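# Move the front row's two end drills onto the ledge

## Task

From the front row of the tray, lift out the drill at the far left end and the drill at the far right end, and set both on the ledge just in front of the tray. Every other drill must stay properly seated in the tray. The two moved drills must rest on the ledge by themselves, not held there by a gripper. Finish with both grippers opened and both arms backed away.

## Robot and tools

Robot: two arms, left_arm and right_arm, each with six revolute joints and a parallel-jaw gripper. The names are labels only and do not match the left or right side of any picture.

Scene frame: one world frame shared by both arms. Its origin sits on the table surface midway between the arm bases. +x points out across the table, +z points up, and left_arm is mounted on the +y side. Each result gives every gripper's end_effector_position (metres) and end_effector_quat_wxyz. That point lies between the finger pads, about 1 cm short of the tips. The gripper's fingers extend along its local +z, and they close and open along its local y. Printed hand positions can be somewhat wrong, worse when the arm is stretched far out.

Tool execute_actions. Argument actions is a list holding a single action, a single wait, or nothing.
- Empty list {"actions": []}: no command is sent and the current state comes back with pictures.
- Action {"rows": [...], "steps": n}: n is 1 to 15 control steps (each 1/30 s, default 15), and an action needs at least 9. rows holds 1 to 15 rows. Each row is one list of 14 numbers covering both arms: left_arm waist, shoulder, elbow, wrist pitch, wrist yaw, wrist roll, opening, then right_arm in that same order. Write all 14 even if one arm stays still. One row is used per step, and the final row repeats if steps outnumber rows.
- Joint numbers are absolute target angles in radians in each joint's own space, read the same way as the Joint positions line. They are not offsets. Stated ranges per arm: waist -2.880 to 2.880, shoulder 0.000 to 3.142, elbow 0.000 to 3.019, wrist pitch -1.693 to 1.571, wrist yaw -1.571 to 1.571, wrist roll -2.094 to 2.094. The real ends may be up to 0.019 rad either side of these. A call is refused, and nothing is sent, if a target exceeds an end by over 0.019 rad and is also farther out than the joint's last reported angle. A target beyond the real end is clipped to that end. A line saying "joint sent to its limit" then appears, possibly about an earlier action. If that line is missing, it does not prove there is room left.
- Opening is an absolute gripper command from -1 (closed) to +1 (fully open, pads 0.094 m apart).
- Wait {"steps": n} with no rows: n up to 300. It returns after n steps counted from the previous result, and your reply time is part of that count.
- Optional pictures: true adds camera images to any result.

Motion behaviour: each step, a joint's target is held within a fixed lead of its measured angle (waist 0.264, shoulder 0.32, elbow 0.276, wrist pitch 0.33, wrist yaw 0.186, wrist roll 0.522 rad). If a step's targets would put the gripper over 70 mm from where it is, the whole arm's targets are pulled back toward the measured angles. Distant goals therefore take several actions. Each result is captured 9 steps before its action finishes. Those last steps run while you compose the next call, so the next action begins only afterwards. The simulation keeps going while you think. Arms keep heading to the last row sent until they have all nearly stopped (slow or blocked counts as stopped) or a step is HELD. After that, only a new action moves them further. Fingers still in motion finish their travel.

Result lines: Joint positions and Joint velocities give, per arm, the six joints (rad, rad/s) and the pad gap (m, m/s). grip_measured is the finger opening on the same -1..+1 scale you command. Each gripper reading may be off by about 1 mm, a fixed bias for the scene. "joint command not followed" means a clearance check altered or blocked some joint targets, while the rest of the row still ran. HELD marks steps where your row, fully or partly, was not sent. MOTOR HOT appears from 85 °C. At 100 °C an OVER-TEMPERATURE FAULT makes that arm and its gripper go limp until cool, so it drops whatever it holds. Carrying loads heats motors, even while you are thinking.

Gripping: except near -1 and +1, fingers move to where grip_measured would equal your number. To keep hold, command an opening below the current grip_measured. Roughly 0.03 below is firm, and a smaller gap is gentler. Pad force tops out near 50 to 62 N, less on thin parts, with a brief spike on first contact.

Tool zoom_image: camera is one of cam_high, cam_low, cam_left_wrist, cam_right_wrist. region is [x0, y0, x1, y1] in pixels of that camera's latest full 504x504 image, origin top-left, at most 504 by 504. It returns an enlarged view.

Tool finished_scene: scene is the number of the current scene. Replying with no tool call ends everything.

Cameras: cam_high and cam_low are fixed. The wrist cameras are fisheye, and their poses follow from the joint readings. Calibrations are listed with K, distortion and T_world_to_cam, and each may be slightly off.

Avoid: knocking or setting anything off the table, dropping or slipping drills, slamming or pushing hard, and letting the arms collide or press on each other. Also avoid disturbing the drills meant to stay in the tray. Brief external tugs on held parts or pushes on loose objects can occur. Release the drills so they sit stably on the ledge, then move the arms away before finishing.

Each tool is called after ">>>" by a JSON object that holds its "api" and its "payload".

## Session

>>> {"api": "execute_actions", "payload": {"actions": []}}

Scene clock: 0.00 s of 5840.00 s.
left_arm: end_effector_position=(+0.2829, +0.3552, +0.2310) grip_measured=+1.000 end_effector_quat_wxyz=(+0.052, +0.387, +0.920, -0.037) | right_arm: end_effector_position=(+0.2670, -0.3329, +0.2104) grip_measured=+1.000 end_effector_quat_wxyz=(+0.298, +0.506, +0.808, -0.050)
Joint positions: left_arm=[ 0.032  0.981  0.961 -1.501  0.117  0.955  0.094] | right_arm=[-0.149  0.653  0.652 -1.027  0.299  0.846  0.094]
Joint velocities: left_arm=[-0.005 -0.005 -0.002 -0.007  0.022  0.022  0.   ] | right_arm=[-0.015 -0.005 -0.007  0.017 -0.066  0.007  0.   ]
camera_calibration (this result's frames):
cam_left_wrist: T_world_to_cam=[[-0.712984, -0.699925, 0.0419333, 0.44027], [-0.605348, 0.644616, 0.466931, -0.16036], [-0.353847, 0.30753, -0.883299, 0.319178], [0, 0, 0, 1]] pos_world=[0.329772, 0.31337, 0.338345]
cam_right_wrist: T_world_to_cam=[[-0.841605, -0.48768, -0.232097, 0.111156], [-0.508961, 0.85992, 0.0386838, 0.422814], [0.18072, 0.150685, -0.971923, 0.330722], [0, 0, 0, 1]] pos_world=[0.248977, -0.359212, 0.330879]

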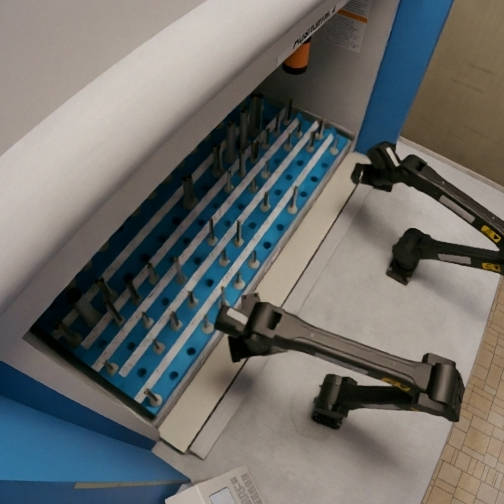

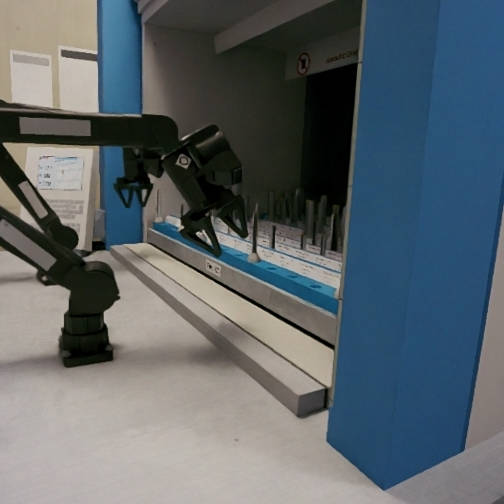

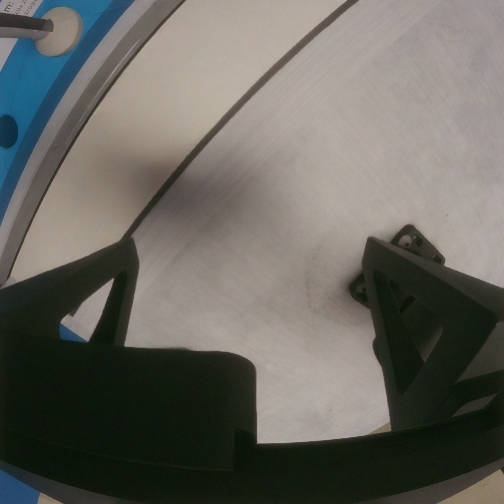

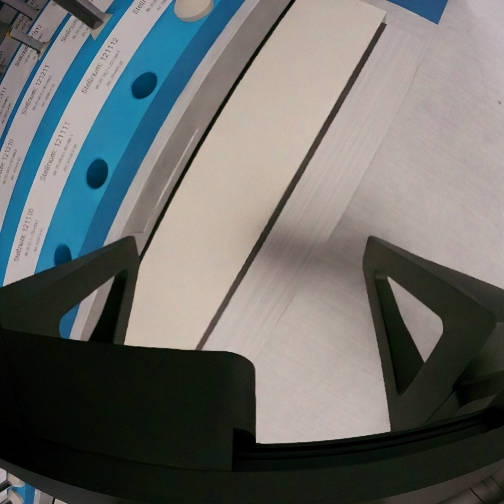

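>>> {"api": "execute_actions", "payload": {"actions": [{"rows":[[0.13,0.96,0.92,-1.3,0.09,0.7,0.5,-0.24,0.71,0.69,-0.95,0.22,0.63,0.5],[0.13,0.96,0.92,-1.3,0.09,0.7,0.5,-0.24,0.71,0.69,-0.95,0.22,0.63,0.5],[0.23,0.94,0.88,-1.1,0.06,0.47,0,-0.33,0.77,0.73,-0.87,0.15,0.42,0],[0.23,0.94,0.88,-1.1,0.06,0.47,0,-0.33,0.77,0.73,-0.87,0.15,0.42,0],[0.33,0.92,0.84,-0.9,0.03,0.23,0,-0.42,0.84,0.77,-0.78,0.07,0.21,0],[0.33,0.92,0.84,-0.9,0.03,0.23,0,-0.42,0.84,0.77,-0.78,0.07,0.21,0],[0.43,0.9,0.81,-0.7,0,0,0,-0.51,0.9,0.81,-0.7,0,0,0]]}]}}

>>> {"api": "execute_actions", "payload": {"actions": [{"steps":20}], "pictures": true}}

Scene clock: 0.77 s of 5840.00 s.
left_arm: end_effector_position=(+0.3436, +0.4477, +0.2260) grip_measured=+0.008 end_effector_quat_wxyz=(+0.205, +0.106, +0.970, +0.080) | right_arm: end_effector_position=(+0.3039, -0.3669, +0.2081) grip_measured=+0.007 end_effector_quat_wxyz=(+0.306, +0.425, +0.852, -0.023)
Joint positions: left_arm=[ 0.234  0.948  0.87  -1.052  0.043  0.571  0.047] | right_arm=[-0.343  0.768  0.678 -0.863  0.091  0.514  0.047]
Joint velocities: left_arm=[ 1.646 -0.132 -0.486  2.274 -0.315 -2.19  -0.012] | right_arm=[-1.314  1.079  0.393  1.043 -0.593 -1.985 -0.011]
Steps of this call (steps 1 to 17: nothing new was sent; steps 18 to 23: the first 6 steps of this action). Readings (joint positions):
18: left_arm=[0.038 0.978 0.954 -1.464 0.109 0.917] | right_arm=[-0.158 0.656 0.652 -1.016 0.259 0.813]
19: left_arm=[0.056 0.973 0.943 -1.404 0.101 0.876] | right_arm=[-0.178 0.664 0.652 -0.997 0.234 0.778]
21: left_arm=[0.128 0.960 0.910 -1.237 0.074 0.742] | right_arm=[-0.251 0.704 0.659 -0.936 0.165 0.659]
23: the state above

Scene clock: 1.43 s of 5840.00 s.
left_arm: end_effector_position=(+0.3509, +0.5471, +0.2599) grip_measured=+0.002 end_effector_quat_wxyz=(+0.357, -0.255, +0.892, +0.111) | right_arm: end_effector_position=(+0.3363, -0.4341, +0.2290) grip_measured=+0.001 end_effector_quat_wxyz=(+0.337, +0.266, +0.898, -0.094)
Joint positions: left_arm=[ 0.446  0.907  0.819 -0.717 -0.002  0.02   0.047] | right_arm=[-0.516  0.904  0.759 -0.711  0.003  0.018  0.047]
Joint velocities: left_arm=[-0.015  0.005 -0.007 -0.007 -0.051 -0.125 -0.001] | right_arm=[-0.005 -0.005 -0.017 -0.002  0.007 -0.081  0.001]
Kept back: nothing.
Steps of this call (steps 1 to 9: the last 9 steps of your previous action; steps 10 to 20: the robot went on to your last target). Readings (joint positions):
1: left_arm=[0.291 0.942 0.851 -0.958 0.025 0.480] | right_arm=[-0.390 0.805 0.693 -0.825 0.052 0.437]
2: left_arm=[0.348 0.936 0.833 -0.865 0.011 0.388] | right_arm=[-0.433 0.842 0.709 -0.788 0.024 0.360]
4: left_arm=[0.430 0.928 0.820 -0.765 -0.001 0.251] | right_arm=[-0.495 0.899 0.741 -0.736 0.009 0.235]
8: left_arm=[0.449 0.912 0.819 -0.720 -0.002 0.109] | right_arm=[-0.516 0.916 0.759 -0.711 0.003 0.103]
20: the state above
camera_calibration (this result's frames):
cam_left_wrist: T_world_to_cam=[[0.527718, -0.849417, -0.00213938, 0.279754], [-0.839388, -0.521097, -0.15455, 0.625018], [0.130162, 0.0833545, -0.987983, 0.289775], [0, 0, 0, 1]] pos_world=[0.339284, 0.539169, 0.383487]
cam_right_wrist: T_world_to_cam=[[-0.533727, -0.845393, -0.0211373, -0.18271], [-0.840517, 0.533069, -0.0967929, 0.54497], [0.0930956, -0.0338947, -0.99508, 0.306159], [0, 0, 0, 1]] pos_world=[0.332038, -0.434591, 0.35354]

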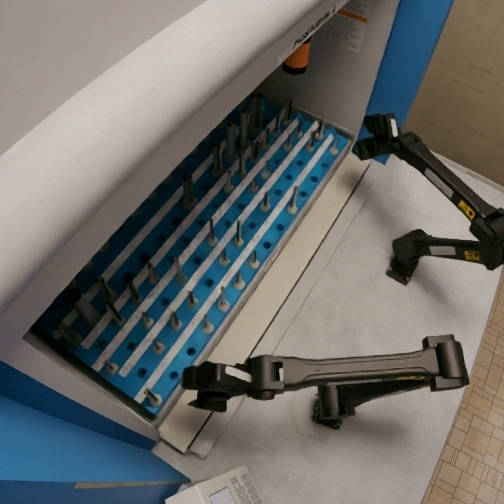

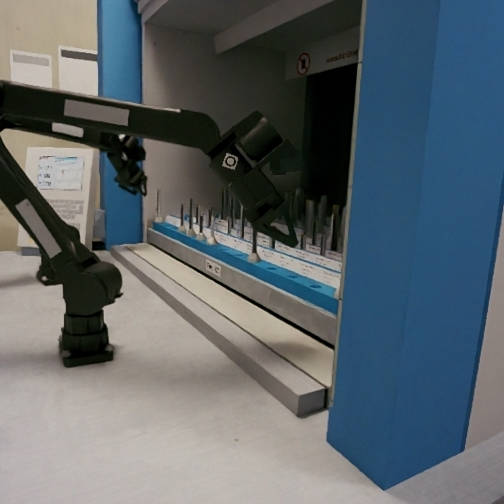

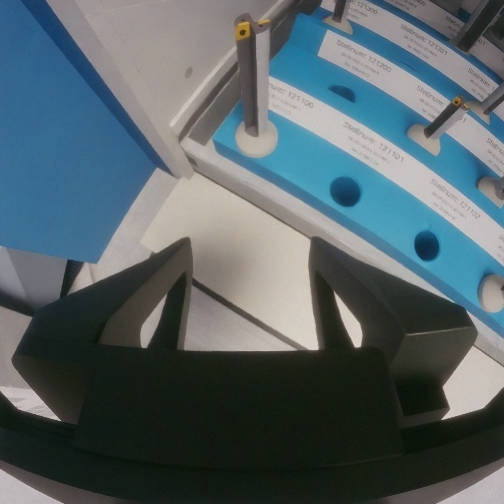

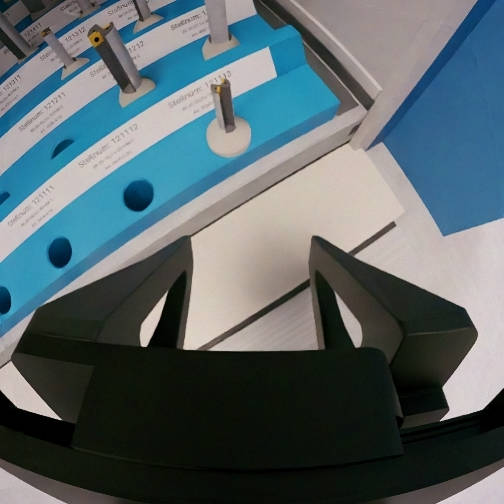

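>>> {"api": "execute_actions", "payload": {"actions": [{"rows":[[0.42,0.92,0.78,-0.58,0,0,0,-0.472,0.9,0.74,-0.58,0,0,0],[0.42,0.94,0.745,-0.46,0,0,0,-0.472,0.91,0.7,-0.45,0,0,0],[0.42,0.96,0.71,-0.34,0,0,0,-0.472,0.93,0.66,-0.32,0,0,0],[0.42,0.99,0.675,-0.22,0,0,0,-0.472,0.95,0.62,-0.19,0,0,0],[0.42,1.02,0.64,-0.1,0,0,0,-0.472,0.98,0.58,-0.06,0,0,0],[0.42,1.055,0.605,0.02,0,0,0,-0.472,1.01,0.54,0.07,0,0,0],[0.42,1.09,0.57,0.14,0,0,0,-0.472,1.05,0.5,0.2,0,0,0],[0.42,1.13,0.535,0.26,0,0,0,-0.472,1.09,0.46,0.33,0,0,0],[0.42,1.17,0.5,0.38,0,0,0,-0.472,1.135,0.425,0.46,0,0,0],[0.42,1.21,0.47,0.5,0,0,0,-0.472,1.18,0.39,0.59,0,0,0],[0.42,1.25,0.44,0.62,0,0,0,-0.472,1.23,0.36,0.72,0,0,0],[0.42,1.29,0.415,0.74,0,0,0,-0.472,1.28,0.33,0.84,0,0,0],[0.42,1.33,0.39,0.86,0,0,0,-0.472,1.325,0.305,0.96,0,0,0],[0.42,1.37,0.37,0.97,0,0,0,-0.472,1.365,0.28,1.07,0,0,0],[0.42,1.4,0.35,1.08,0,0,0,-0.472,1.4,0.262,1.17,0,0,0]]}]}}

>>> {"api": "execute_actions", "payload": {"actions": [{"steps":24}], "pictures": true}}

Scene clock: 3.23 s of 5840.00 s.
left_arm: end_effector_position=(+0.3975, +0.5719, +0.2611) grip_measured=+0.002 end_effector_quat_wxyz=(+0.494, -0.234, +0.824, +0.148) | right_arm: end_effector_position=(+0.3886, -0.4485, +0.2485) grip_measured=+0.001 end_effector_quat_wxyz=(+0.498, +0.226, +0.827, -0.130)
Joint positions: left_arm=[ 0.435  0.96   0.686 -0.212 -0.002  0.014  0.047] | right_arm=[-0.481  0.929  0.635 -0.194  0.002  0.012  0.047]
Joint velocities: left_arm=[-0.034  0.786 -0.901  3.211 -0.051  0.037  0.001] | right_arm=[ 0.063  0.503 -0.969  3.319 -0.066 -0.022  0.001]
Steps of this call (steps 1 to 30: the robot went on to your last target; steps 31 to 48: nothing new was sent; steps 49 to 54: the first 6 steps of this action). Readings (joint positions):
49: left_arm=[0.445 0.907 0.813 -0.691 -0.002 0.014] | right_arm=[-0.514 0.904 0.755 -0.689 0.003 0.012]
50: left_arm=[0.443 0.907 0.797 -0.626 -0.002 0.014] | right_arm=[-0.507 0.904 0.744 -0.626 0.003 0.012]
52: left_arm=[0.438 0.920 0.748 -0.434 -0.002 0.014] | right_arm=[-0.490 0.907 0.699 -0.423 0.002 0.012]
54: the state above

Scene clock: 4.03 s of 5840.00 s.
left_arm: end_effector_position=(+0.4101, +0.5794, +0.1812) grip_measured=+0.002 end_effector_quat_wxyz=(+0.678, -0.194, +0.680, +0.201) | right_arm: end_effector_position=(+0.3835, -0.4451, +0.1688) grip_measured=+0.001 end_effector_quat_wxyz=(+0.687, +0.185, +0.679, -0.179)
Joint positions: left_arm=[ 0.435  1.41   0.347  1.061 -0.002  0.01   0.047] | right_arm=[-0.48   1.398  0.25   1.156  0.002  0.012  0.047]
Joint velocities: left_arm=[ 0.005 -0.005 -0.007 -0.017  0.037  0.007  0.   ] | right_arm=[-0.015 -0.005  0.007 -0.002 -0.051  0.007  0.001]
Kept back: nothing.
Steps of this call (steps 1 to 9: the last 9 steps of your previous action; steps 10 to 24: the robot went on to your last target). Readings (joint positions):
1: left_arm=[0.435 0.992 0.653 -0.100 -0.002 0.014] | right_arm=[-0.480 0.951 0.599 -0.080 0.002 0.012]
2: left_arm=[0.435 1.030 0.618 0.011 -0.002 0.014] | right_arm=[-0.480 0.982 0.561 0.034 0.002 0.012]
4: left_arm=[0.435 1.120 0.546 0.231 -0.002 0.014] | right_arm=[-0.480 1.069 0.481 0.260 0.002 0.012]
8: left_arm=[0.435 1.314 0.410 0.652 -0.002 0.014] | right_arm=[-0.480 1.295 0.334 0.687 0.002 0.012]
24: the state above
camera_calibration (this result's frames):
cam_left_wrist: T_world_to_cam=[[0.524753, -0.851237, -0.00538307, 0.27868], [-0.491207, -0.297632, -0.818615, 0.527424], [0.695234, 0.432215, -0.574317, -0.307234], [0, 0, 0, 1]] pos_world=[0.326436, 0.526992, 0.256808]
cam_right_wrist: T_world_to_cam=[[-0.486002, -0.873865, -0.0127545, -0.200466], [-0.494797, 0.287154, -0.820194, 0.464764], [0.720401, -0.392305, -0.571943, -0.22999], [0, 0, 0, 1]] pos_world=[0.298222, -0.398865, 0.247099]

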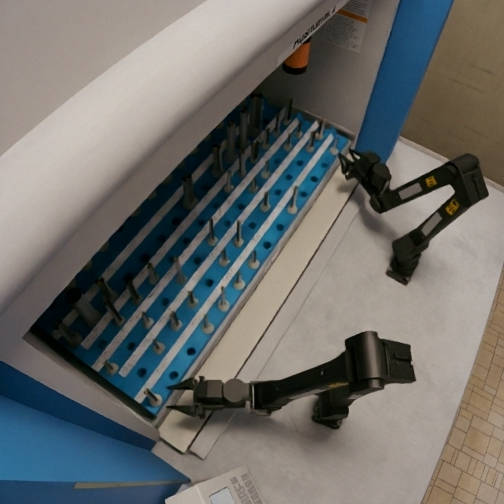

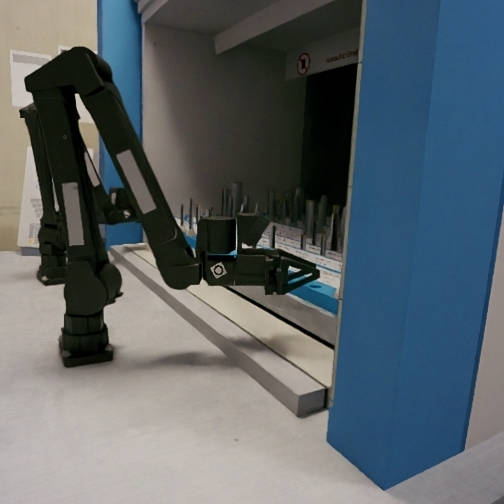

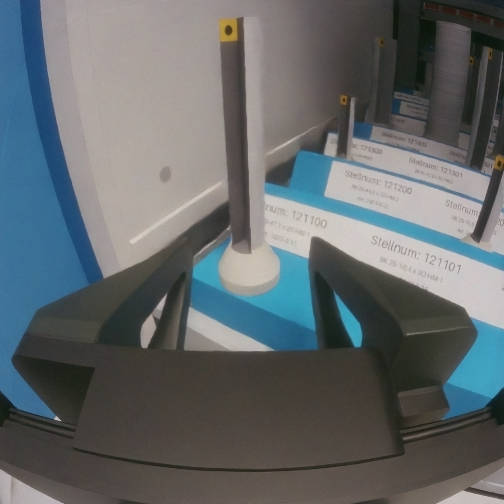

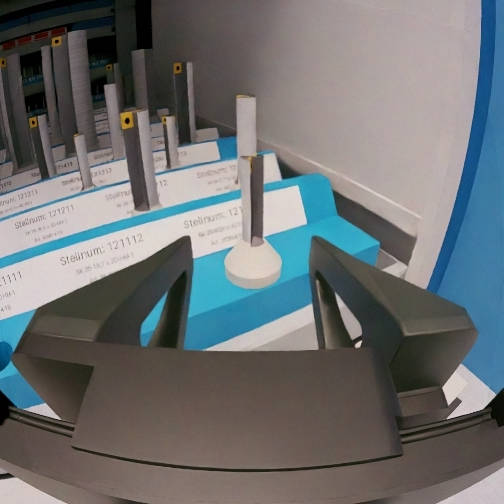

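>>> {"api": "execute_actions", "payload": {"actions": [{"rows":[[0.45,1.41,0.4,1.07,0,0,0,-0.49,1.4,0.3,1.16,0,0,0],[0.45,1.425,0.42,1.06,0,0,0,-0.49,1.415,0.32,1.15,0,0,0],[0.45,1.44,0.44,1.05,0,0,0,-0.49,1.43,0.34,1.14,0,0,0],[0.45,1.46,0.46,1.04,0,0,0,-0.49,1.45,0.36,1.13,0,0,0],[0.45,1.48,0.48,1.04,0,0,0,-0.49,1.47,0.38,1.125,0,0,0],[0.45,1.5,0.5,1.04,0,0,0,-0.49,1.49,0.4,1.125,0,0,0],[0.45,1.515,0.52,1.04,0,0,0,-0.49,1.505,0.42,1.125,0,0,0],[0.45,1.53,0.54,1.04,0,0,0,-0.49,1.52,0.44,1.125,0,0,0],[0.45,1.55,0.555,1.04,0,0,0,-0.49,1.54,0.46,1.125,0,0,0]]}]}}

>>> {"api": "execute_actions", "payload": {"actions": [{"steps":18}], "pictures": true}}

Scene clock: 5.00 s of 5840.00 s.
left_arm: end_effector_position=(+0.4283, +0.5910, +0.1894) grip_measured=+0.002 end_effector_quat_wxyz=(+0.683, -0.193, +0.675, +0.203) | right_arm: end_effector_position=(+0.4046, -0.4572, +0.1785) grip_measured=+0.001 end_effector_quat_wxyz=(+0.694, +0.184, +0.673, -0.181)
Joint positions: left_arm=[ 0.435  1.445  0.407  1.053 -0.002  0.01   0.047] | right_arm=[-0.48   1.432  0.316  1.143  0.002  0.012  0.047]
Joint velocities: left_arm=[-0.015  0.493  0.676 -0.022 -0.051 -0.051 -0.   ] | right_arm=[ 0.005  0.493  0.676 -0.081  0.051 -0.066 -0.001]
Steps of this call (steps 1 to 23: the robot went on to your last target; steps 24 to 29: the first 6 steps of this action). Readings (joint positions):
24: left_arm=[0.435 1.410 0.348 1.061 -0.002 0.010] | right_arm=[-0.480 1.398 0.251 1.156 0.002 0.012]
25: left_arm=[0.435 1.410 0.351 1.061 -0.002 0.010] | right_arm=[-0.480 1.398 0.254 1.156 0.002 0.012]
27: left_arm=[0.435 1.419 0.369 1.058 -0.002 0.010] | right_arm=[-0.480 1.406 0.276 1.151 0.002 0.012]
29: the state above

Scene clock: 5.60 s of 5840.00 s.
left_arm: end_effector_position=(+0.4668, +0.6153, +0.1911) grip_measured=+0.002 end_effector_quat_wxyz=(+0.687, -0.192, +0.671, +0.204) | right_arm: end_effector_position=(+0.4453, -0.4805, +0.1817) grip_measured=+0.001 end_effector_quat_wxyz=(+0.698, +0.183, +0.668, -0.182)
Joint positions: left_arm=[ 0.435  1.549  0.529  1.047 -0.002  0.01   0.047] | right_arm=[-0.48   1.535  0.441  1.133  0.002  0.012  0.047]
Joint velocities: left_arm=[-0.005 -0.015  0.002 -0.012  0.022 -0.007 -0.001] | right_arm=[ 0.005  0.005 -0.002 -0.007  0.007 -0.022 -0.   ]
Kept back: nothing.
Steps of this call (steps 1 to 9: the last 9 steps of your previous action; steps 10 to 18: the robot went on to your last target). Readings (joint positions):
1: left_arm=[0.435 1.463 0.431 1.052 -0.002 0.010] | right_arm=[-0.480 1.451 0.341 1.141 0.002 0.012]
2: left_arm=[0.435 1.483 0.456 1.051 -0.002 0.010] | right_arm=[-0.480 1.471 0.366 1.139 0.002 0.012]
4: left_arm=[0.435 1.522 0.502 1.050 -0.002 0.010] | right_arm=[-0.480 1.509 0.412 1.137 0.002 0.012]
8: left_arm=[0.435 1.549 0.529 1.048 -0.002 0.010] | right_arm=[-0.480 1.535 0.441 1.134 0.002 0.012]
18: the state above
camera_calibration (this result's frames):
cam_left_wrist: T_world_to_cam=[[0.524878, -0.851158, -0.00570515, 0.279502], [-0.472569, -0.285828, -0.833655, 0.561012], [0.707942, 0.440264, -0.552256, -0.371558], [0, 0, 0, 1]] pos_world=[0.381453, 0.561837, 0.26409]
cam_right_wrist: T_world_to_cam=[[-0.485661, -0.87406, -0.0123705, -0.201478], [-0.472288, 0.274277, -0.837685, 0.503001], [0.73558, -0.400989, -0.546013, -0.296739], [0, 0, 0, 1]] pos_world=[0.357986, -0.433054, 0.256841]

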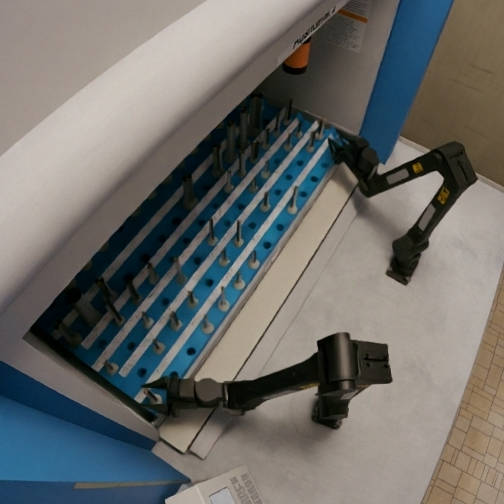

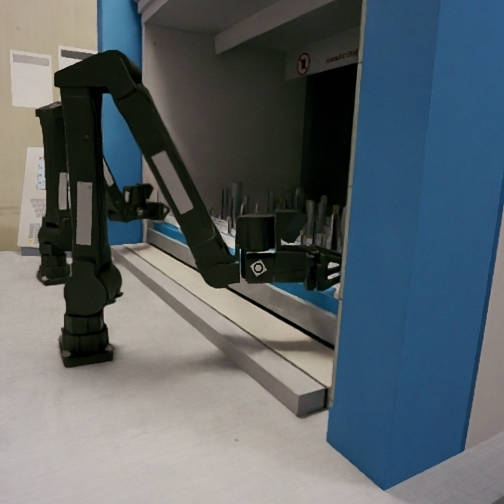

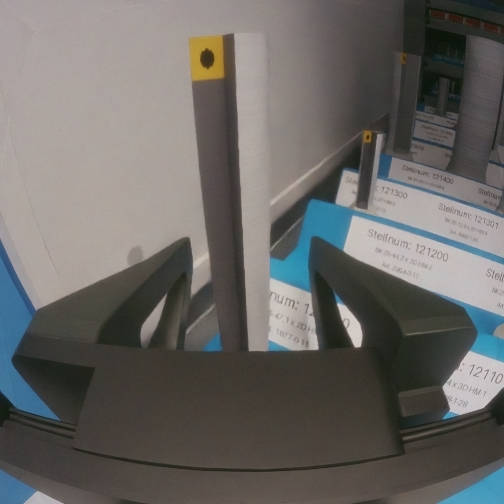

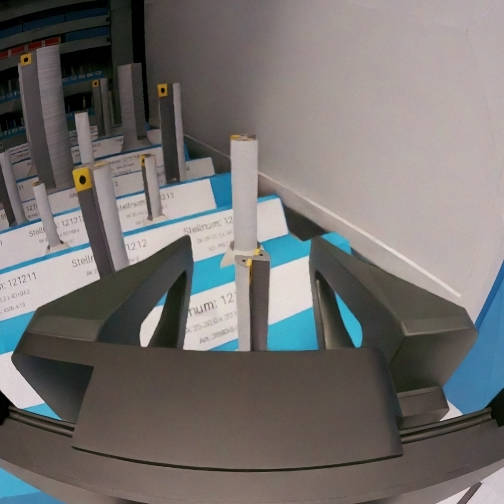

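>>> {"api": "execute_actions", "payload": {"actions": [{"rows":[[0.46,1.565,0.51,1.04,0,-0.02,0,-0.49,1.555,0.405,1.125,0,0,0]]}]}}

>>> {"api": "execute_actions", "payload": {"actions": [{"rows":[[0.46,1.565,0.51,1.04,0,-0.02,-0.3,-0.49,1.555,0.405,1.125,0,0,-0.4],[0.46,1.565,0.51,1.04,0,-0.02,-0.5,-0.49,1.555,0.405,1.125,0,0,-0.6],[0.46,1.565,0.51,1.04,0,-0.02,-0.6,-0.49,1.555,0.405,1.125,0,0,-0.72],[0.46,1.565,0.51,1.04,0,-0.02,-0.7,-0.49,1.555,0.405,1.125,0,0,-0.8],[0.46,1.565,0.51,1.04,0,-0.02,-0.8,-0.49,1.555,0.405,1.125,0,0,-0.92]]}], "pictures": true}}

Scene clock: 6.27 s of 5840.00 s.
left_arm: end_effector_position=(+0.4613, +0.6178, +0.1854) grip_measured=+0.002 end_effector_quat_wxyz=(+0.683, -0.200, +0.673, +0.202) | right_arm: end_effector_position=(+0.4372, -0.4758, +0.1687) grip_measured=+0.001 end_effector_quat_wxyz=(+0.687, +0.185, +0.679, -0.179)
Joint positions: left_arm=[ 0.444  1.551  0.518  1.047 -0.002 -0.001  0.047] | right_arm=[-0.48   1.538  0.413  1.133  0.002  0.012  0.047]
Joint velocities: left_arm=[ 0.044 -0.005 -0.027  0.007  0.066 -0.066 -0.   ] | right_arm=[-0.005  0.015 -0.071 -0.012 -0.022 -0.007 -0.   ]
Steps of this call (steps 1 to 14: the robot went on to your last target; steps 15 to 20: the first 6 steps of this action). Readings (joint positions):
15: left_arm=[0.435 1.549 0.528 1.047 -0.002 0.008] | right_arm=[-0.480 1.535 0.439 1.133 0.002 0.012]
16: left_arm=[0.437 1.549 0.526 1.047 -0.002 0.005] | right_arm=[-0.480 1.535 0.434 1.133 0.002 0.012]
18: left_arm=[0.441 1.550 0.521 1.047 -0.002 0.001] | right_arm=[-0.480 1.536 0.421 1.133 0.002 0.012]
20: the state above

Scene clock: 6.77 s of 5840.00 s.
left_arm: end_effector_position=(+0.4620, +0.6163, +0.1845) grip_measured=-0.693 end_effector_quat_wxyz=(+0.684, -0.201, +0.674, +0.194) | right_arm: end_effector_position=(+0.4366, -0.4761, +0.1677) grip_measured=-0.780 end_effector_quat_wxyz=(+0.686, +0.185, +0.680, -0.180)
Joint positions: left_arm=[ 0.445  1.553  0.517  1.047  0.009 -0.013  0.014] | right_arm=[-0.481  1.539  0.412  1.133  0.003  0.009  0.01 ]
Joint velocities: left_arm=[-0.015 -0.015  0.002 -0.002 -0.11   0.051 -0.002] | right_arm=[-0.005 -0.015  0.012 -0.002 -0.051  0.022  0.001]
Steps of this call (steps 1 to 9: the last 9 steps of your previous action; steps 10 to 15: the first 6 steps of this action). Readings (joint positions):
10: left_arm=[0.445 1.552 0.517 1.047 -0.002 -0.006] | right_arm=[-0.480 1.539 0.412 1.133 0.002 0.012]
11: left_arm=[0.445 1.552 0.517 1.047 -0.002 -0.006] | right_arm=[-0.480 1.539 0.412 1.133 0.002 0.012]
13: left_arm=[0.445 1.552 0.517 1.047 0.004 -0.007] | right_arm=[-0.480 1.539 0.412 1.133 0.002 0.011]
15: the state above
camera_calibration (this result's frames):
cam_left_wrist: T_world_to_cam=[[0.523211, -0.852021, 0.0176002, 0.279786], [-0.47302, -0.307528, -0.825638, 0.565617], [0.708874, 0.423658, -0.563926, -0.360283], [0, 0, 0, 1]] pos_world=[0.376557, 0.564963, 0.258898]
cam_right_wrist: T_world_to_cam=[[-0.487387, -0.873128, -0.0101126, -0.201215], [-0.496799, 0.286804, -0.819106, 0.499515], [0.718084, -0.394197, -0.573554, -0.280742], [0, 0, 0, 1]] pos_world=[0.351686, -0.429617, 0.2461]

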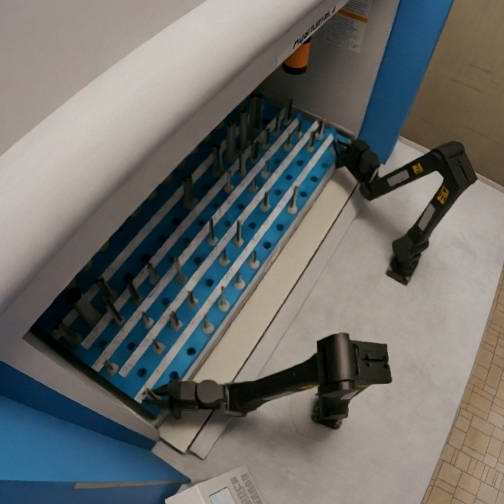

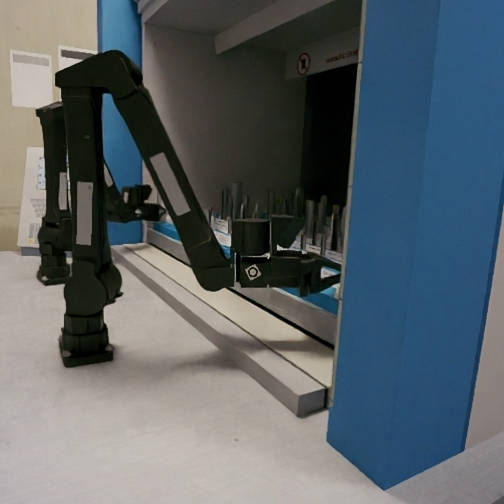

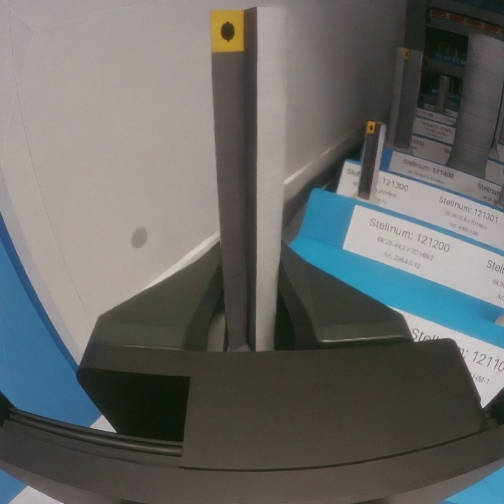

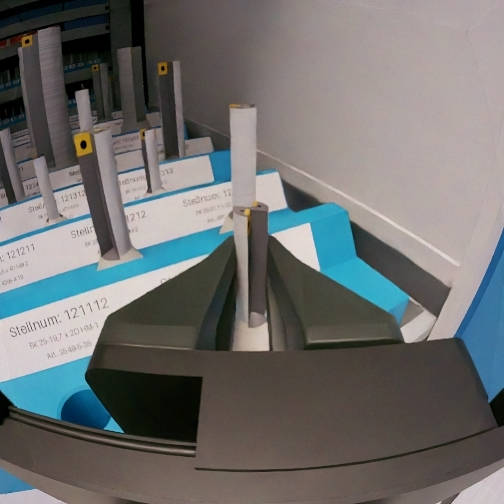

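>>> {"api": "execute_actions", "payload": {"actions": [{"rows":[[0.44,1.54,0.55,1.07,0,-0.01,-0.77,-0.481,1.525,0.445,1.155,0,0,-0.85],[0.44,1.525,0.58,1.07,0,-0.01,-0.77,-0.481,1.51,0.47,1.155,0,0,-0.85],[0.44,1.51,0.6,1.06,0,-0.01,-0.77,-0.481,1.493,0.484,1.145,0,0,-0.85],[0.44,1.496,0.602,1.05,0,-0.01,-0.77,-0.481,1.476,0.486,1.13,0,0,-0.85],[0.44,1.482,0.605,1.035,0,-0.01,-0.77,-0.481,1.459,0.488,1.11,0,0,-0.85],[0.44,1.468,0.607,1.018,0,-0.01,-0.77,-0.481,1.442,0.49,1.09,0,0,-0.85],[0.44,1.454,0.61,1.0,0,-0.01,-0.77,-0.481,1.425,0.493,1.07,0,0,-0.85],[0.44,1.44,0.613,0.983,0,-0.01,-0.77,-0.481,1.408,0.496,1.05,0,0,-0.85],[0.44,1.427,0.616,0.965,0,-0.01,-0.77,-0.481,1.391,0.499,1.03,0,0,-0.85],[0.44,1.413,0.62,0.948,0,-0.01,-0.77,-0.481,1.375,0.502,1.01,0,0,-0.85],[0.44,1.4,0.623,0.93,0,-0.01,-0.77,-0.481,1.358,0.505,0.99,0,0,-0.85],[0.44,1.387,0.627,0.91,0,-0.01,-0.77,-0.481,1.342,0.509,0.97,0,0,-0.85],[0.44,1.387,0.627,0.895,0,-0.01,-0.77,-0.481,1.342,0.509,0.955,0,0,-0.85]]}]}}

>>> {"api": "execute_actions", "payload": {"actions": [{"steps":12}]}}

Scene clock: 7.80 s of 5840.00 s.
left_arm: end_effector_position=(+0.4630, +0.6165, +0.1871) grip_measured=-0.693 end_effector_quat_wxyz=(+0.683, -0.201, +0.675, +0.193) | right_arm: end_effector_position=(+0.4373, -0.4765, +0.1749) grip_measured=-0.780 end_effector_quat_wxyz=(+0.687, +0.185, +0.679, -0.181)
Joint positions: left_arm=[ 0.444  1.542  0.522  1.027  0.009 -0.014  0.014] | right_arm=[-0.481  1.513  0.417  1.104  0.003  0.008  0.01 ]
Joint velocities: left_arm=[-0.005 -0.19   0.042 -0.374  0.081  0.007  0.001] | right_arm=[-0.015 -0.415  0.037 -0.471  0.051  0.037  0.   ]
Steps of this call (steps 1 to 9: the last 9 steps of your previous action; steps 10 to 15: the robot went on to your last target; steps 16 to 25: nothing new was sent; steps 26 to 31: the first 6 steps of this action). Readings (joint positions):
26: left_arm=[0.445 1.553 0.517 1.047 0.009 -0.014] | right_arm=[-0.481 1.539 0.412 1.134 0.003 0.008]
27: left_arm=[0.444 1.552 0.518 1.047 0.009 -0.014] | right_arm=[-0.481 1.538 0.413 1.134 0.003 0.008]
29: left_arm=[0.444 1.551 0.520 1.045 0.009 -0.014] | right_arm=[-0.481 1.533 0.414 1.129 0.003 0.008]
31: the state above

Scene clock: 8.20 s of 5840.00 s.
left_arm: end_effector_position=(+0.4619, +0.6158, +0.2267) grip_measured=-0.693 end_effector_quat_wxyz=(+0.686, -0.200, +0.672, +0.194) | right_arm: end_effector_position=(+0.4361, -0.4757, +0.2267) grip_measured=-0.780 end_effector_quat_wxyz=(+0.700, +0.181, +0.665, -0.184)
Joint positions: left_arm=[ 0.444  1.419  0.547  0.888  0.009 -0.014  0.014] | right_arm=[-0.481  1.35   0.446  0.953  0.002  0.008  0.01 ]
Joint velocities: left_arm=[ 0.005 -0.073 -0.002 -0.022  0.037  0.037 -0.001] | right_arm=[ 0.005 -0.005 -0.007 -0.09  -0.081  0.022  0.   ]
Kept back: nothing.
Steps of this call (steps 1 to 9: the last 9 steps of your previous action; steps 10 to 12: the robot went on to your last target). Readings (joint positions):
1: left_arm=[0.444 1.534 0.524 1.013 0.009 -0.014] | right_arm=[-0.481 1.497 0.419 1.087 0.003 0.008]
2: left_arm=[0.444 1.524 0.526 0.997 0.009 -0.014] | right_arm=[-0.481 1.480 0.421 1.069 0.003 0.008]
4: left_arm=[0.444 1.501 0.530 0.966 0.009 -0.014] | right_arm=[-0.481 1.439 0.427 1.032 0.003 0.008]
8: left_arm=[0.444 1.448 0.544 0.903 0.009 -0.014] | right_arm=[-0.481 1.366 0.440 0.966 0.003 0.008]
12: the state above

>>> {"api": "execute_actions", "payload": {"actions": [{"rows":[[0.44,1.365,0.637,0.88,0,0,-0.77,-0.481,1.315,0.518,0.92,0,0,-0.85],[0.44,1.343,0.647,0.85,0,0,-0.77,-0.481,1.29,0.527,0.885,0,0,-0.85],[0.44,1.32,0.657,0.82,0,0,-0.77,-0.481,1.265,0.536,0.85,0,0,-0.85],[0.44,1.298,0.668,0.79,0,0,-0.77,-0.481,1.24,0.546,0.815,0,0,-0.85],[0.44,1.275,0.68,0.76,0,0,-0.77,-0.481,1.215,0.556,0.78,0,0,-0.85],[0.44,1.25,0.692,0.725,0,0,-0.77,-0.481,1.19,0.568,0.745,0,0,-0.85],[0.44,1.22,0.705,0.69,0,0,-0.77,-0.481,1.16,0.585,0.7,0,0,-0.85],[0.43,1.185,0.72,0.64,0,0,-0.77,-0.47,1.125,0.605,0.65,0,0,-0.85],[0.42,1.15,0.735,0.58,0,0,-0.77,-0.455,1.09,0.625,0.59,0,0,-0.85],[0.4,1.115,0.75,0.51,0,0,-0.77,-0.435,1.055,0.645,0.52,0,0,-0.85],[0.38,1.08,0.765,0.44,0,0,-0.77,-0.41,1.02,0.665,0.44,0,0,-0.85],[0.36,1.045,0.78,0.36,0,0,-0.77,-0.385,0.985,0.685,0.36,0,0,-0.85],[0.34,1.01,0.795,0.28,0,0,-0.77,-0.36,0.95,0.705,0.28,0,0,-0.85],[0.32,0.98,0.81,0.2,0,0,-0.77,-0.335,0.92,0.725,0.2,0,0,-0.85],[0.3,0.95,0.825,0.12,0,0,-0.77,-0.31,0.895,0.745,0.12,0,0,-0.85]]}]}}

>>> {"api": "execute_actions", "payload": {"actions": [{"rows":[[0.28,0.925,0.84,0.03,0,0,-0.77,-0.285,0.875,0.765,0.03,0,0,-0.85],[0.26,0.9,0.855,-0.06,0,0,-0.77,-0.26,0.855,0.785,-0.06,0,0,-0.85],[0.24,0.88,0.87,-0.15,0,0,-0.77,-0.235,0.84,0.805,-0.15,0,0,-0.85],[0.22,0.865,0.885,-0.24,0,0,-0.77,-0.21,0.83,0.825,-0.24,0,0,-0.85],[0.2,0.855,0.9,-0.33,0,0.05,-0.77,-0.19,0.82,0.845,-0.33,0,0,-0.85],[0.18,0.85,0.915,-0.42,0,0.12,-0.77,-0.17,0.82,0.865,-0.42,0,0.05,-0.85],[0.17,0.85,0.93,-0.51,0,0.2,-0.77,-0.16,0.82,0.885,-0.51,0,0.1,-0.85],[0.165,0.85,0.945,-0.6,0,0.28,-0.77,-0.155,0.82,0.9,-0.6,0,0.16,-0.85],[0.165,0.855,0.96,-0.69,0,0.36,-0.77,-0.155,0.825,0.915,-0.69,0,0.22,-0.85],[0.165,0.865,0.975,-0.78,0,0.44,-0.77,-0.155,0.835,0.93,-0.78,0,0.28,-0.85],[0.165,0.88,0.99,-0.87,0,0.52,-0.77,-0.155,0.85,0.945,-0.87,0,0.34,-0.85],[0.165,0.9,1.005,-0.96,0,0.6,-0.77,-0.155,0.87,0.96,-0.96,0,0.4,-0.85],[0.165,0.92,1.02,-1.04,0,0.69,-0.77,-0.155,0.89,0.975,-1.04,0,0.47,-0.85],[0.165,0.945,1.035,-1.12,0,0.78,-0.77,-0.155,0.91,0.99,-1.12,0,0.54,-0.85],[0.165,0.97,1.05,-1.19,0,0.87,-0.77,-0.155,0.935,1.0,-1.19,0,0.61,-0.85]]}]}}

>>> {"api": "execute_actions", "payload": {"actions": [{"rows":[[0.165,0.995,1.06,-1.25,0,0.97,-0.77,-0.155,0.96,1.01,-1.25,0,0.69,-0.85],[0.165,1.02,1.065,-1.3,0,1.07,-0.77,-0.155,0.985,1.015,-1.3,0,0.77,-0.85],[0.165,1.045,1.07,-1.34,0,1.17,-0.77,-0.155,1.01,1.02,-1.34,0,0.85,-0.85],[0.165,1.07,1.07,-1.37,0,1.27,-0.77,-0.155,1.035,1.02,-1.37,0,0.93,-0.85],[0.165,1.095,1.07,-1.39,0,1.37,-0.77,-0.155,1.06,1.02,-1.39,0,1.01,-0.85],[0.165,1.12,1.07,-1.4,0,1.47,-0.77,-0.155,1.08,1.02,-1.4,0,1.09,-0.85],[0.165,1.145,1.07,-1.4,0,1.57,-0.77,-0.155,1.1,1.02,-1.4,0,1.17,-0.85],[0.165,1.17,1.07,-1.39,0,1.67,-0.77,-0.155,1.125,1.02,-1.39,0,1.25,-0.85],[0.165,1.195,1.07,-1.37,0,1.77,-0.77,-0.155,1.15,1.02,-1.37,0,1.33,-0.85],[0.165,1.22,1.07,-1.35,0,1.84,-0.77,-0.155,1.175,1.02,-1.35,0,1.39,-0.85],[0.165,1.245,1.07,-1.325,0,1.89,-0.77,-0.155,1.2,1.02,-1.325,0,1.42,-0.85],[0.165,1.265,1.07,-1.3,0,1.89,-0.77,-0.155,1.22,1.02,-1.3,0,1.42,-0.85],[0.165,1.285,1.07,-1.275,0,1.89,-0.77,-0.155,1.24,1.02,-1.275,0,1.42,-0.85],[0.165,1.3,1.07,-1.255,0,1.89,-0.77,-0.155,1.25,1.02,-1.255,0,1.42,-0.85],[0.165,1.31,1.07,-1.24,0,1.89,-0.77,-0.155,1.26,1.02,-1.245,0,1.42,-0.85]]}]}}

>>> {"api": "execute_actions", "payload": {"actions": [{"steps":18}], "pictures": true}}

Scene clock: 11.50 s of 5840.00 s.
left_arm: end_effector_position=(+0.4634, +0.6168, +0.2331) grip_measured=-0.693 end_effector_quat_wxyz=(+0.673, -0.204, +0.685, +0.190) | right_arm: end_effector_position=(+0.4355, -0.4753, +0.2311) grip_measured=-0.780 end_effector_quat_wxyz=(+0.678, +0.187, +0.688, -0.178)
Joint positions: left_arm=[ 0.444  1.378  0.568  0.788  0.009 -0.014  0.014] | right_arm=[-0.481  1.279  0.466  0.796  0.002  0.008  0.01 ]
Joint velocities: left_arm=[ 0.005 -0.357  0.154 -0.642 -0.007 -0.022 -0.001] | right_arm=[ 0.005 -0.659  0.115 -0.945 -0.007  0.051  0.   ]
Steps of this call (steps 1 to 30: the robot went on to your last target; steps 31 to 90: nothing new was sent; then 0.10 s passed at rest; steps 91 to 96: the first 6 steps of this action). Readings (joint positions):
91: left_arm=[0.444 1.417 0.548 0.883 0.009 -0.014] | right_arm=[-0.481 1.349 0.446 0.939 0.002 0.008]
92: left_arm=[0.444 1.413 0.550 0.871 0.009 -0.014] | right_arm=[-0.481 1.343 0.450 0.923 0.002 0.008]
94: left_arm=[0.444 1.399 0.558 0.831 0.009 -0.014] | right_arm=[-0.481 1.318 0.458 0.864 0.002 0.008]
96: the state above

Scene clock: 12.00 s of 5840.00 s.
left_arm: end_effector_position=(+0.4416, +0.5424, +0.2520) grip_measured=-0.693 end_effector_quat_wxyz=(+0.581, -0.186, +0.781, +0.134) | right_arm: end_effector_position=(+0.4364, -0.3790, +0.2917) grip_measured=-0.780 end_effector_quat_wxyz=(+0.597, +0.136, +0.784, -0.098)
Joint positions: left_arm=[ 0.334  1.048  0.589  0.166  0.004 -0.006  0.014] | right_arm=[-0.292  0.918  0.612  0.035  0.003  0.009  0.01 ]
Joint velocities: left_arm=[-0.523 -0.581  0.017 -1.346 -0.022  0.227 -0.001] | right_arm=[ 0.698 -0.474  0.437 -1.722  0.037  0.037  0.001]
Steps of this call (steps 1 to 9: the last 9 steps of your previous action; steps 10 to 15: the first 6 steps of this action). Readings (joint positions):
10: left_arm=[0.407 1.158 0.587 0.390 0.004 -0.014] | right_arm=[-0.405 1.023 0.549 0.327 0.003 0.008]
11: left_arm=[0.395 1.134 0.587 0.345 0.004 -0.014] | right_arm=[-0.384 0.998 0.560 0.268 0.003 0.008]
13: left_arm=[0.367 1.089 0.587 0.257 0.004 -0.014] | right_arm=[-0.339 0.954 0.585 0.152 0.003 0.008]
15: the state above

Scene clock: 12.50 s of 5840.00 s.
left_arm: end_effector_position=(+0.3857, +0.4480, +0.2284) grip_measured=-0.693 end_effector_quat_wxyz=(+0.174, +0.285, +0.935, +0.117) | right_arm: end_effector_position=(+0.3232, -0.2959, +0.2373) grip_measured=-0.780 end_effector_quat_wxyz=(+0.108, +0.458, +0.882, +0.031)
Joint positions: left_arm=[ 0.178  1.076  0.962 -1.035  0.004  0.898  0.014] | right_arm=[-0.16   1.013  0.985 -1.318  0.001  0.759  0.01 ]
Joint velocities: left_arm=[-0.005  0.767  1.204 -3.065 -0.007  2.703  0.   ] | right_arm=[-0.005  0.855 -0.022 -1.668 -0.051  2.073 -0.   ]
Steps of this call (steps 1 to 9: the last 9 steps of your previous action; steps 10 to 15: the first 6 steps of this action). Readings (joint positions):
10: left_arm=[0.189 0.967 0.731 -0.501 0.005 0.440] | right_arm=[-0.160 0.908 0.922 -0.856 -0.001 0.399]
11: left_arm=[0.184 0.980 0.770 -0.600 0.005 0.522] | right_arm=[-0.160 0.924 0.951 -0.963 -0.000 0.467]
13: left_arm=[0.179 1.022 0.866 -0.813 0.005 0.702] | right_arm=[-0.160 0.963 0.984 -1.171 0.001 0.611]
15: the state above

Scene clock: 13.10 s of 5840.00 s.
left_arm: end_effector_position=(+0.3709, +0.4434, +0.1483) grip_measured=-0.693 end_effector_quat_wxyz=(+0.002, +0.697, +0.717, +0.000) | right_arm: end_effector_position=(+0.3564, -0.3030, +0.1559) grip_measured=-0.780 end_effector_quat_wxyz=(+0.010, +0.715, +0.699, +0.006)
Joint positions: left_arm=[ 0.178  1.346  1.025 -1.247  0.004  1.851  0.014] | right_arm=[-0.16   1.28   0.985 -1.252  0.003  1.393  0.01 ]
Joint velocities: left_arm=[-0.015 -0.034  0.002 -0.007  0.007  0.154 -0.001] | right_arm=[-0.005 -0.005 -0.002 -0.007 -0.022  0.051 -0.001]
Kept back: nothing.
Steps of this call (steps 1 to 9: the last 9 steps of your previous action; steps 10 to 18: the robot went on to your last target). Readings (joint positions):
1: left_arm=[0.178 1.101 0.998 -1.141 0.004 0.996] | right_arm=[-0.160 1.044 0.985 -1.361 0.001 0.834]
2: left_arm=[0.178 1.123 1.019 -1.231 0.004 1.094] | right_arm=[-0.160 1.075 0.985 -1.380 0.001 0.911]
4: left_arm=[0.178 1.161 1.025 -1.320 0.004 1.289] | right_arm=[-0.160 1.133 0.985 -1.379 0.002 1.065]
8: left_arm=[0.178 1.266 1.025 -1.301 0.004 1.625] | right_arm=[-0.160 1.232 0.985 -1.305 0.002 1.268]
18: the state above
camera_calibration (this result's frames):
cam_left_wrist: T_world_to_cam=[[-0.999391, -0.0329488, 0.0114621, 0.383271], [-0.020508, 0.820686, 0.571012, -0.435763], [-0.0282209, 0.570429, -0.820862, 0.00352914], [0, 0, 0, 1]] pos_world=[0.3742, 0.368239, 0.247329]
cam_right_wrist: T_world_to_cam=[[-0.999072, 0.022805, -0.0365325, 0.368656], [-0.00225731, 0.819393, 0.573228, 0.168423], [0.0430069, 0.572778, -0.818581, 0.410083], [0, 0, 0, 1]] pos_world=[0.351057, -0.381298, 0.252609]

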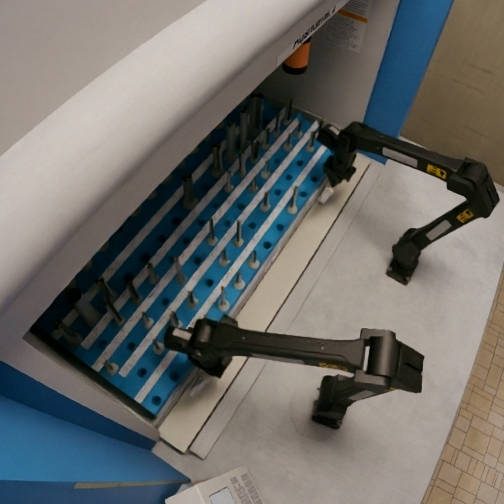

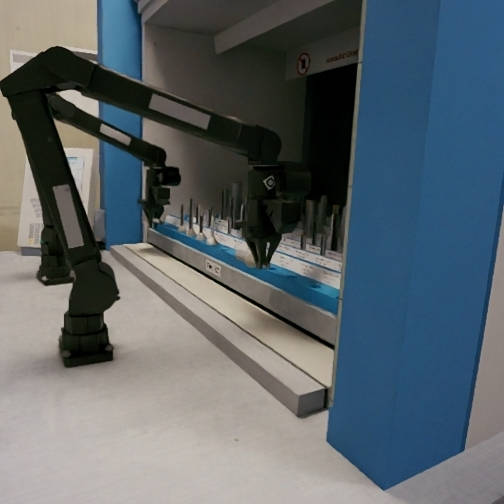

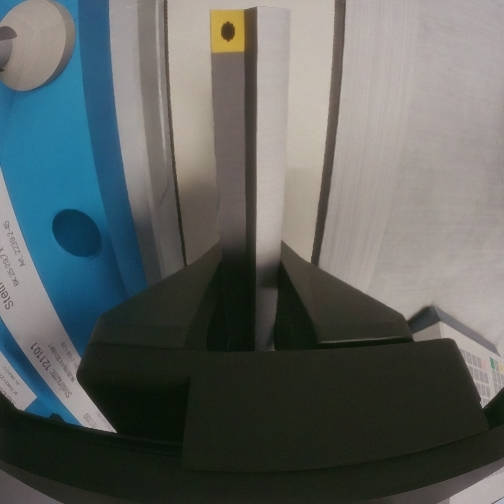

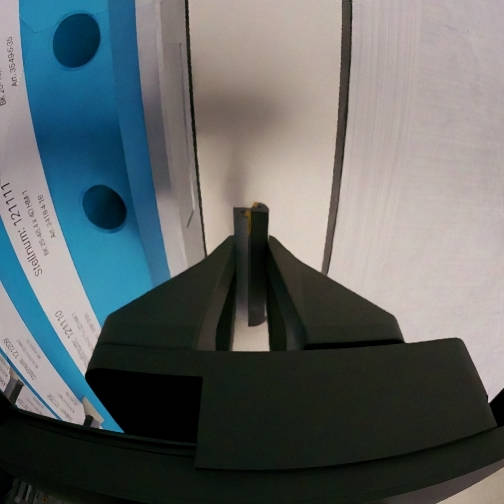

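>>> {"api": "execute_actions", "payload": {"actions": [{"rows":[[0.165,1.335,1.02,-1.24,0,1.9,-0.77,-0.155,1.275,0.975,-1.245,0,1.42,-0.85],[0.165,1.345,1.003,-1.225,0,1.9,-0.77,-0.155,1.283,0.955,-1.235,0,1.42,-0.85],[0.165,1.353,0.986,-1.2,0,1.9,-0.77,-0.155,1.291,0.935,-1.21,0,1.42,-0.85],[0.165,1.361,0.97,-1.175,0,1.9,-0.77,-0.155,1.299,0.917,-1.185,0,1.42,-0.85],[0.165,1.369,0.955,-1.15,0,1.9,-0.77,-0.155,1.307,0.9,-1.16,0,1.42,-0.85],[0.165,1.377,0.94,-1.127,0,1.9,-0.77,-0.155,1.315,0.884,-1.135,0,1.42,-0.85],[0.165,1.385,0.927,-1.105,0,1.9,-0.77,-0.155,1.323,0.869,-1.11,0,1.42,-0.85],[0.165,1.393,0.915,-1.083,0,1.9,-0.77,-0.155,1.331,0.855,-1.087,0,1.42,-0.85],[0.165,1.4,0.904,-1.062,0,1.9,-0.77,-0.155,1.339,0.843,-1.065,0,1.42,-0.85],[0.165,1.407,0.894,-1.042,0,1.9,-0.77,-0.155,1.347,0.832,-1.044,0,1.42,-0.85],[0.165,1.414,0.885,-1.023,0,1.9,-0.77,-0.155,1.354,0.823,-1.024,0,1.42,-0.85],[0.165,1.42,0.877,-1.005,0,1.9,-0.77,-0.155,1.361,0.815,-1.005,0,1.42,-0.85],[0.165,1.426,0.87,-0.989,0,1.9,-0.77,-0.155,1.368,0.808,-0.988,0,1.42,-0.85],[0.165,1.431,0.865,-0.975,0,1.9,-0.77,-0.155,1.374,0.802,-0.973,0,1.42,-0.85],[0.165,1.435,0.86,-0.962,0,1.9,-0.77,-0.155,1.378,0.797,-0.96,0,1.42,-0.85]]}]}}

>>> {"api": "execute_actions", "payload": {"actions": [{"steps":18}]}}

Scene clock: 14.57 s of 5840.00 s.
left_arm: end_effector_position=(+0.3669, +0.4421, +0.1258) grip_measured=-0.693 end_effector_quat_wxyz=(+0.004, +0.709, +0.705, +0.003) | right_arm: end_effector_position=(+0.3502, -0.3017, +0.1321) grip_measured=-0.780 end_effector_quat_wxyz=(+0.011, +0.720, +0.694, +0.006)
Joint positions: left_arm=[ 0.178  1.353  0.968 -1.178  0.004  1.884  0.014] | right_arm=[-0.16   1.285  0.923 -1.185  0.003  1.408  0.01 ]
Joint velocities: left_arm=[-0.005  0.151 -0.452  0.613  0.037  0.022 -0.   ] | right_arm=[-0.024  0.122 -0.52   0.623  0.081 -0.007 -0.   ]
Steps of this call (steps 1 to 30: the robot went on to your last target; steps 31 to 38: nothing new was sent; steps 39 to 44: the first 6 steps of this action). Readings (joint positions):
39: left_arm=[0.178 1.345 1.023 -1.247 0.004 1.878] | right_arm=[-0.160 1.280 0.984 -1.252 0.003 1.408]
40: left_arm=[0.178 1.345 1.020 -1.244 0.004 1.880] | right_arm=[-0.160 1.280 0.981 -1.249 0.003 1.408]
42: left_arm=[0.178 1.345 0.999 -1.218 0.004 1.883] | right_arm=[-0.160 1.280 0.959 -1.226 0.003 1.408]
44: the state above

Scene clock: 15.17 s of 5840.00 s.
left_arm: end_effector_position=(+0.3618, +0.4405, +0.0509) grip_measured=-0.693 end_effector_quat_wxyz=(-0.000, +0.710, +0.704, -0.005) | right_arm: end_effector_position=(+0.3437, -0.3004, +0.0548) grip_measured=-0.780 end_effector_quat_wxyz=(+0.003, +0.720, +0.694, +0.000)
Joint positions: left_arm=[ 0.178  1.454  0.848 -0.973  0.004  1.887  0.014] | right_arm=[-0.16   1.388  0.791 -0.97   0.003  1.408  0.01 ]
Joint velocities: left_arm=[-0.005 -0.005 -0.012  0.017 -0.007  0.007  0.   ] | right_arm=[-0.005 -0.005 -0.002  0.017  0.051  0.022  0.   ]
Kept back: nothing.
Steps of this call (steps 1 to 9: the last 9 steps of your previous action; steps 10 to 18: the robot went on to your last target). Readings (joint positions):
1: left_arm=[0.178 1.360 0.951 -1.156 0.004 1.885] | right_arm=[-0.160 1.291 0.904 -1.163 0.003 1.408]
2: left_arm=[0.178 1.370 0.935 -1.135 0.004 1.885] | right_arm=[-0.160 1.300 0.886 -1.141 0.003 1.408]
4: left_arm=[0.178 1.394 0.906 -1.093 0.004 1.886] | right_arm=[-0.160 1.323 0.852 -1.097 0.003 1.408]
8: left_arm=[0.178 1.438 0.862 -1.018 0.004 1.886] | right_arm=[-0.160 1.369 0.807 -1.018 0.003 1.408]
18: the state above


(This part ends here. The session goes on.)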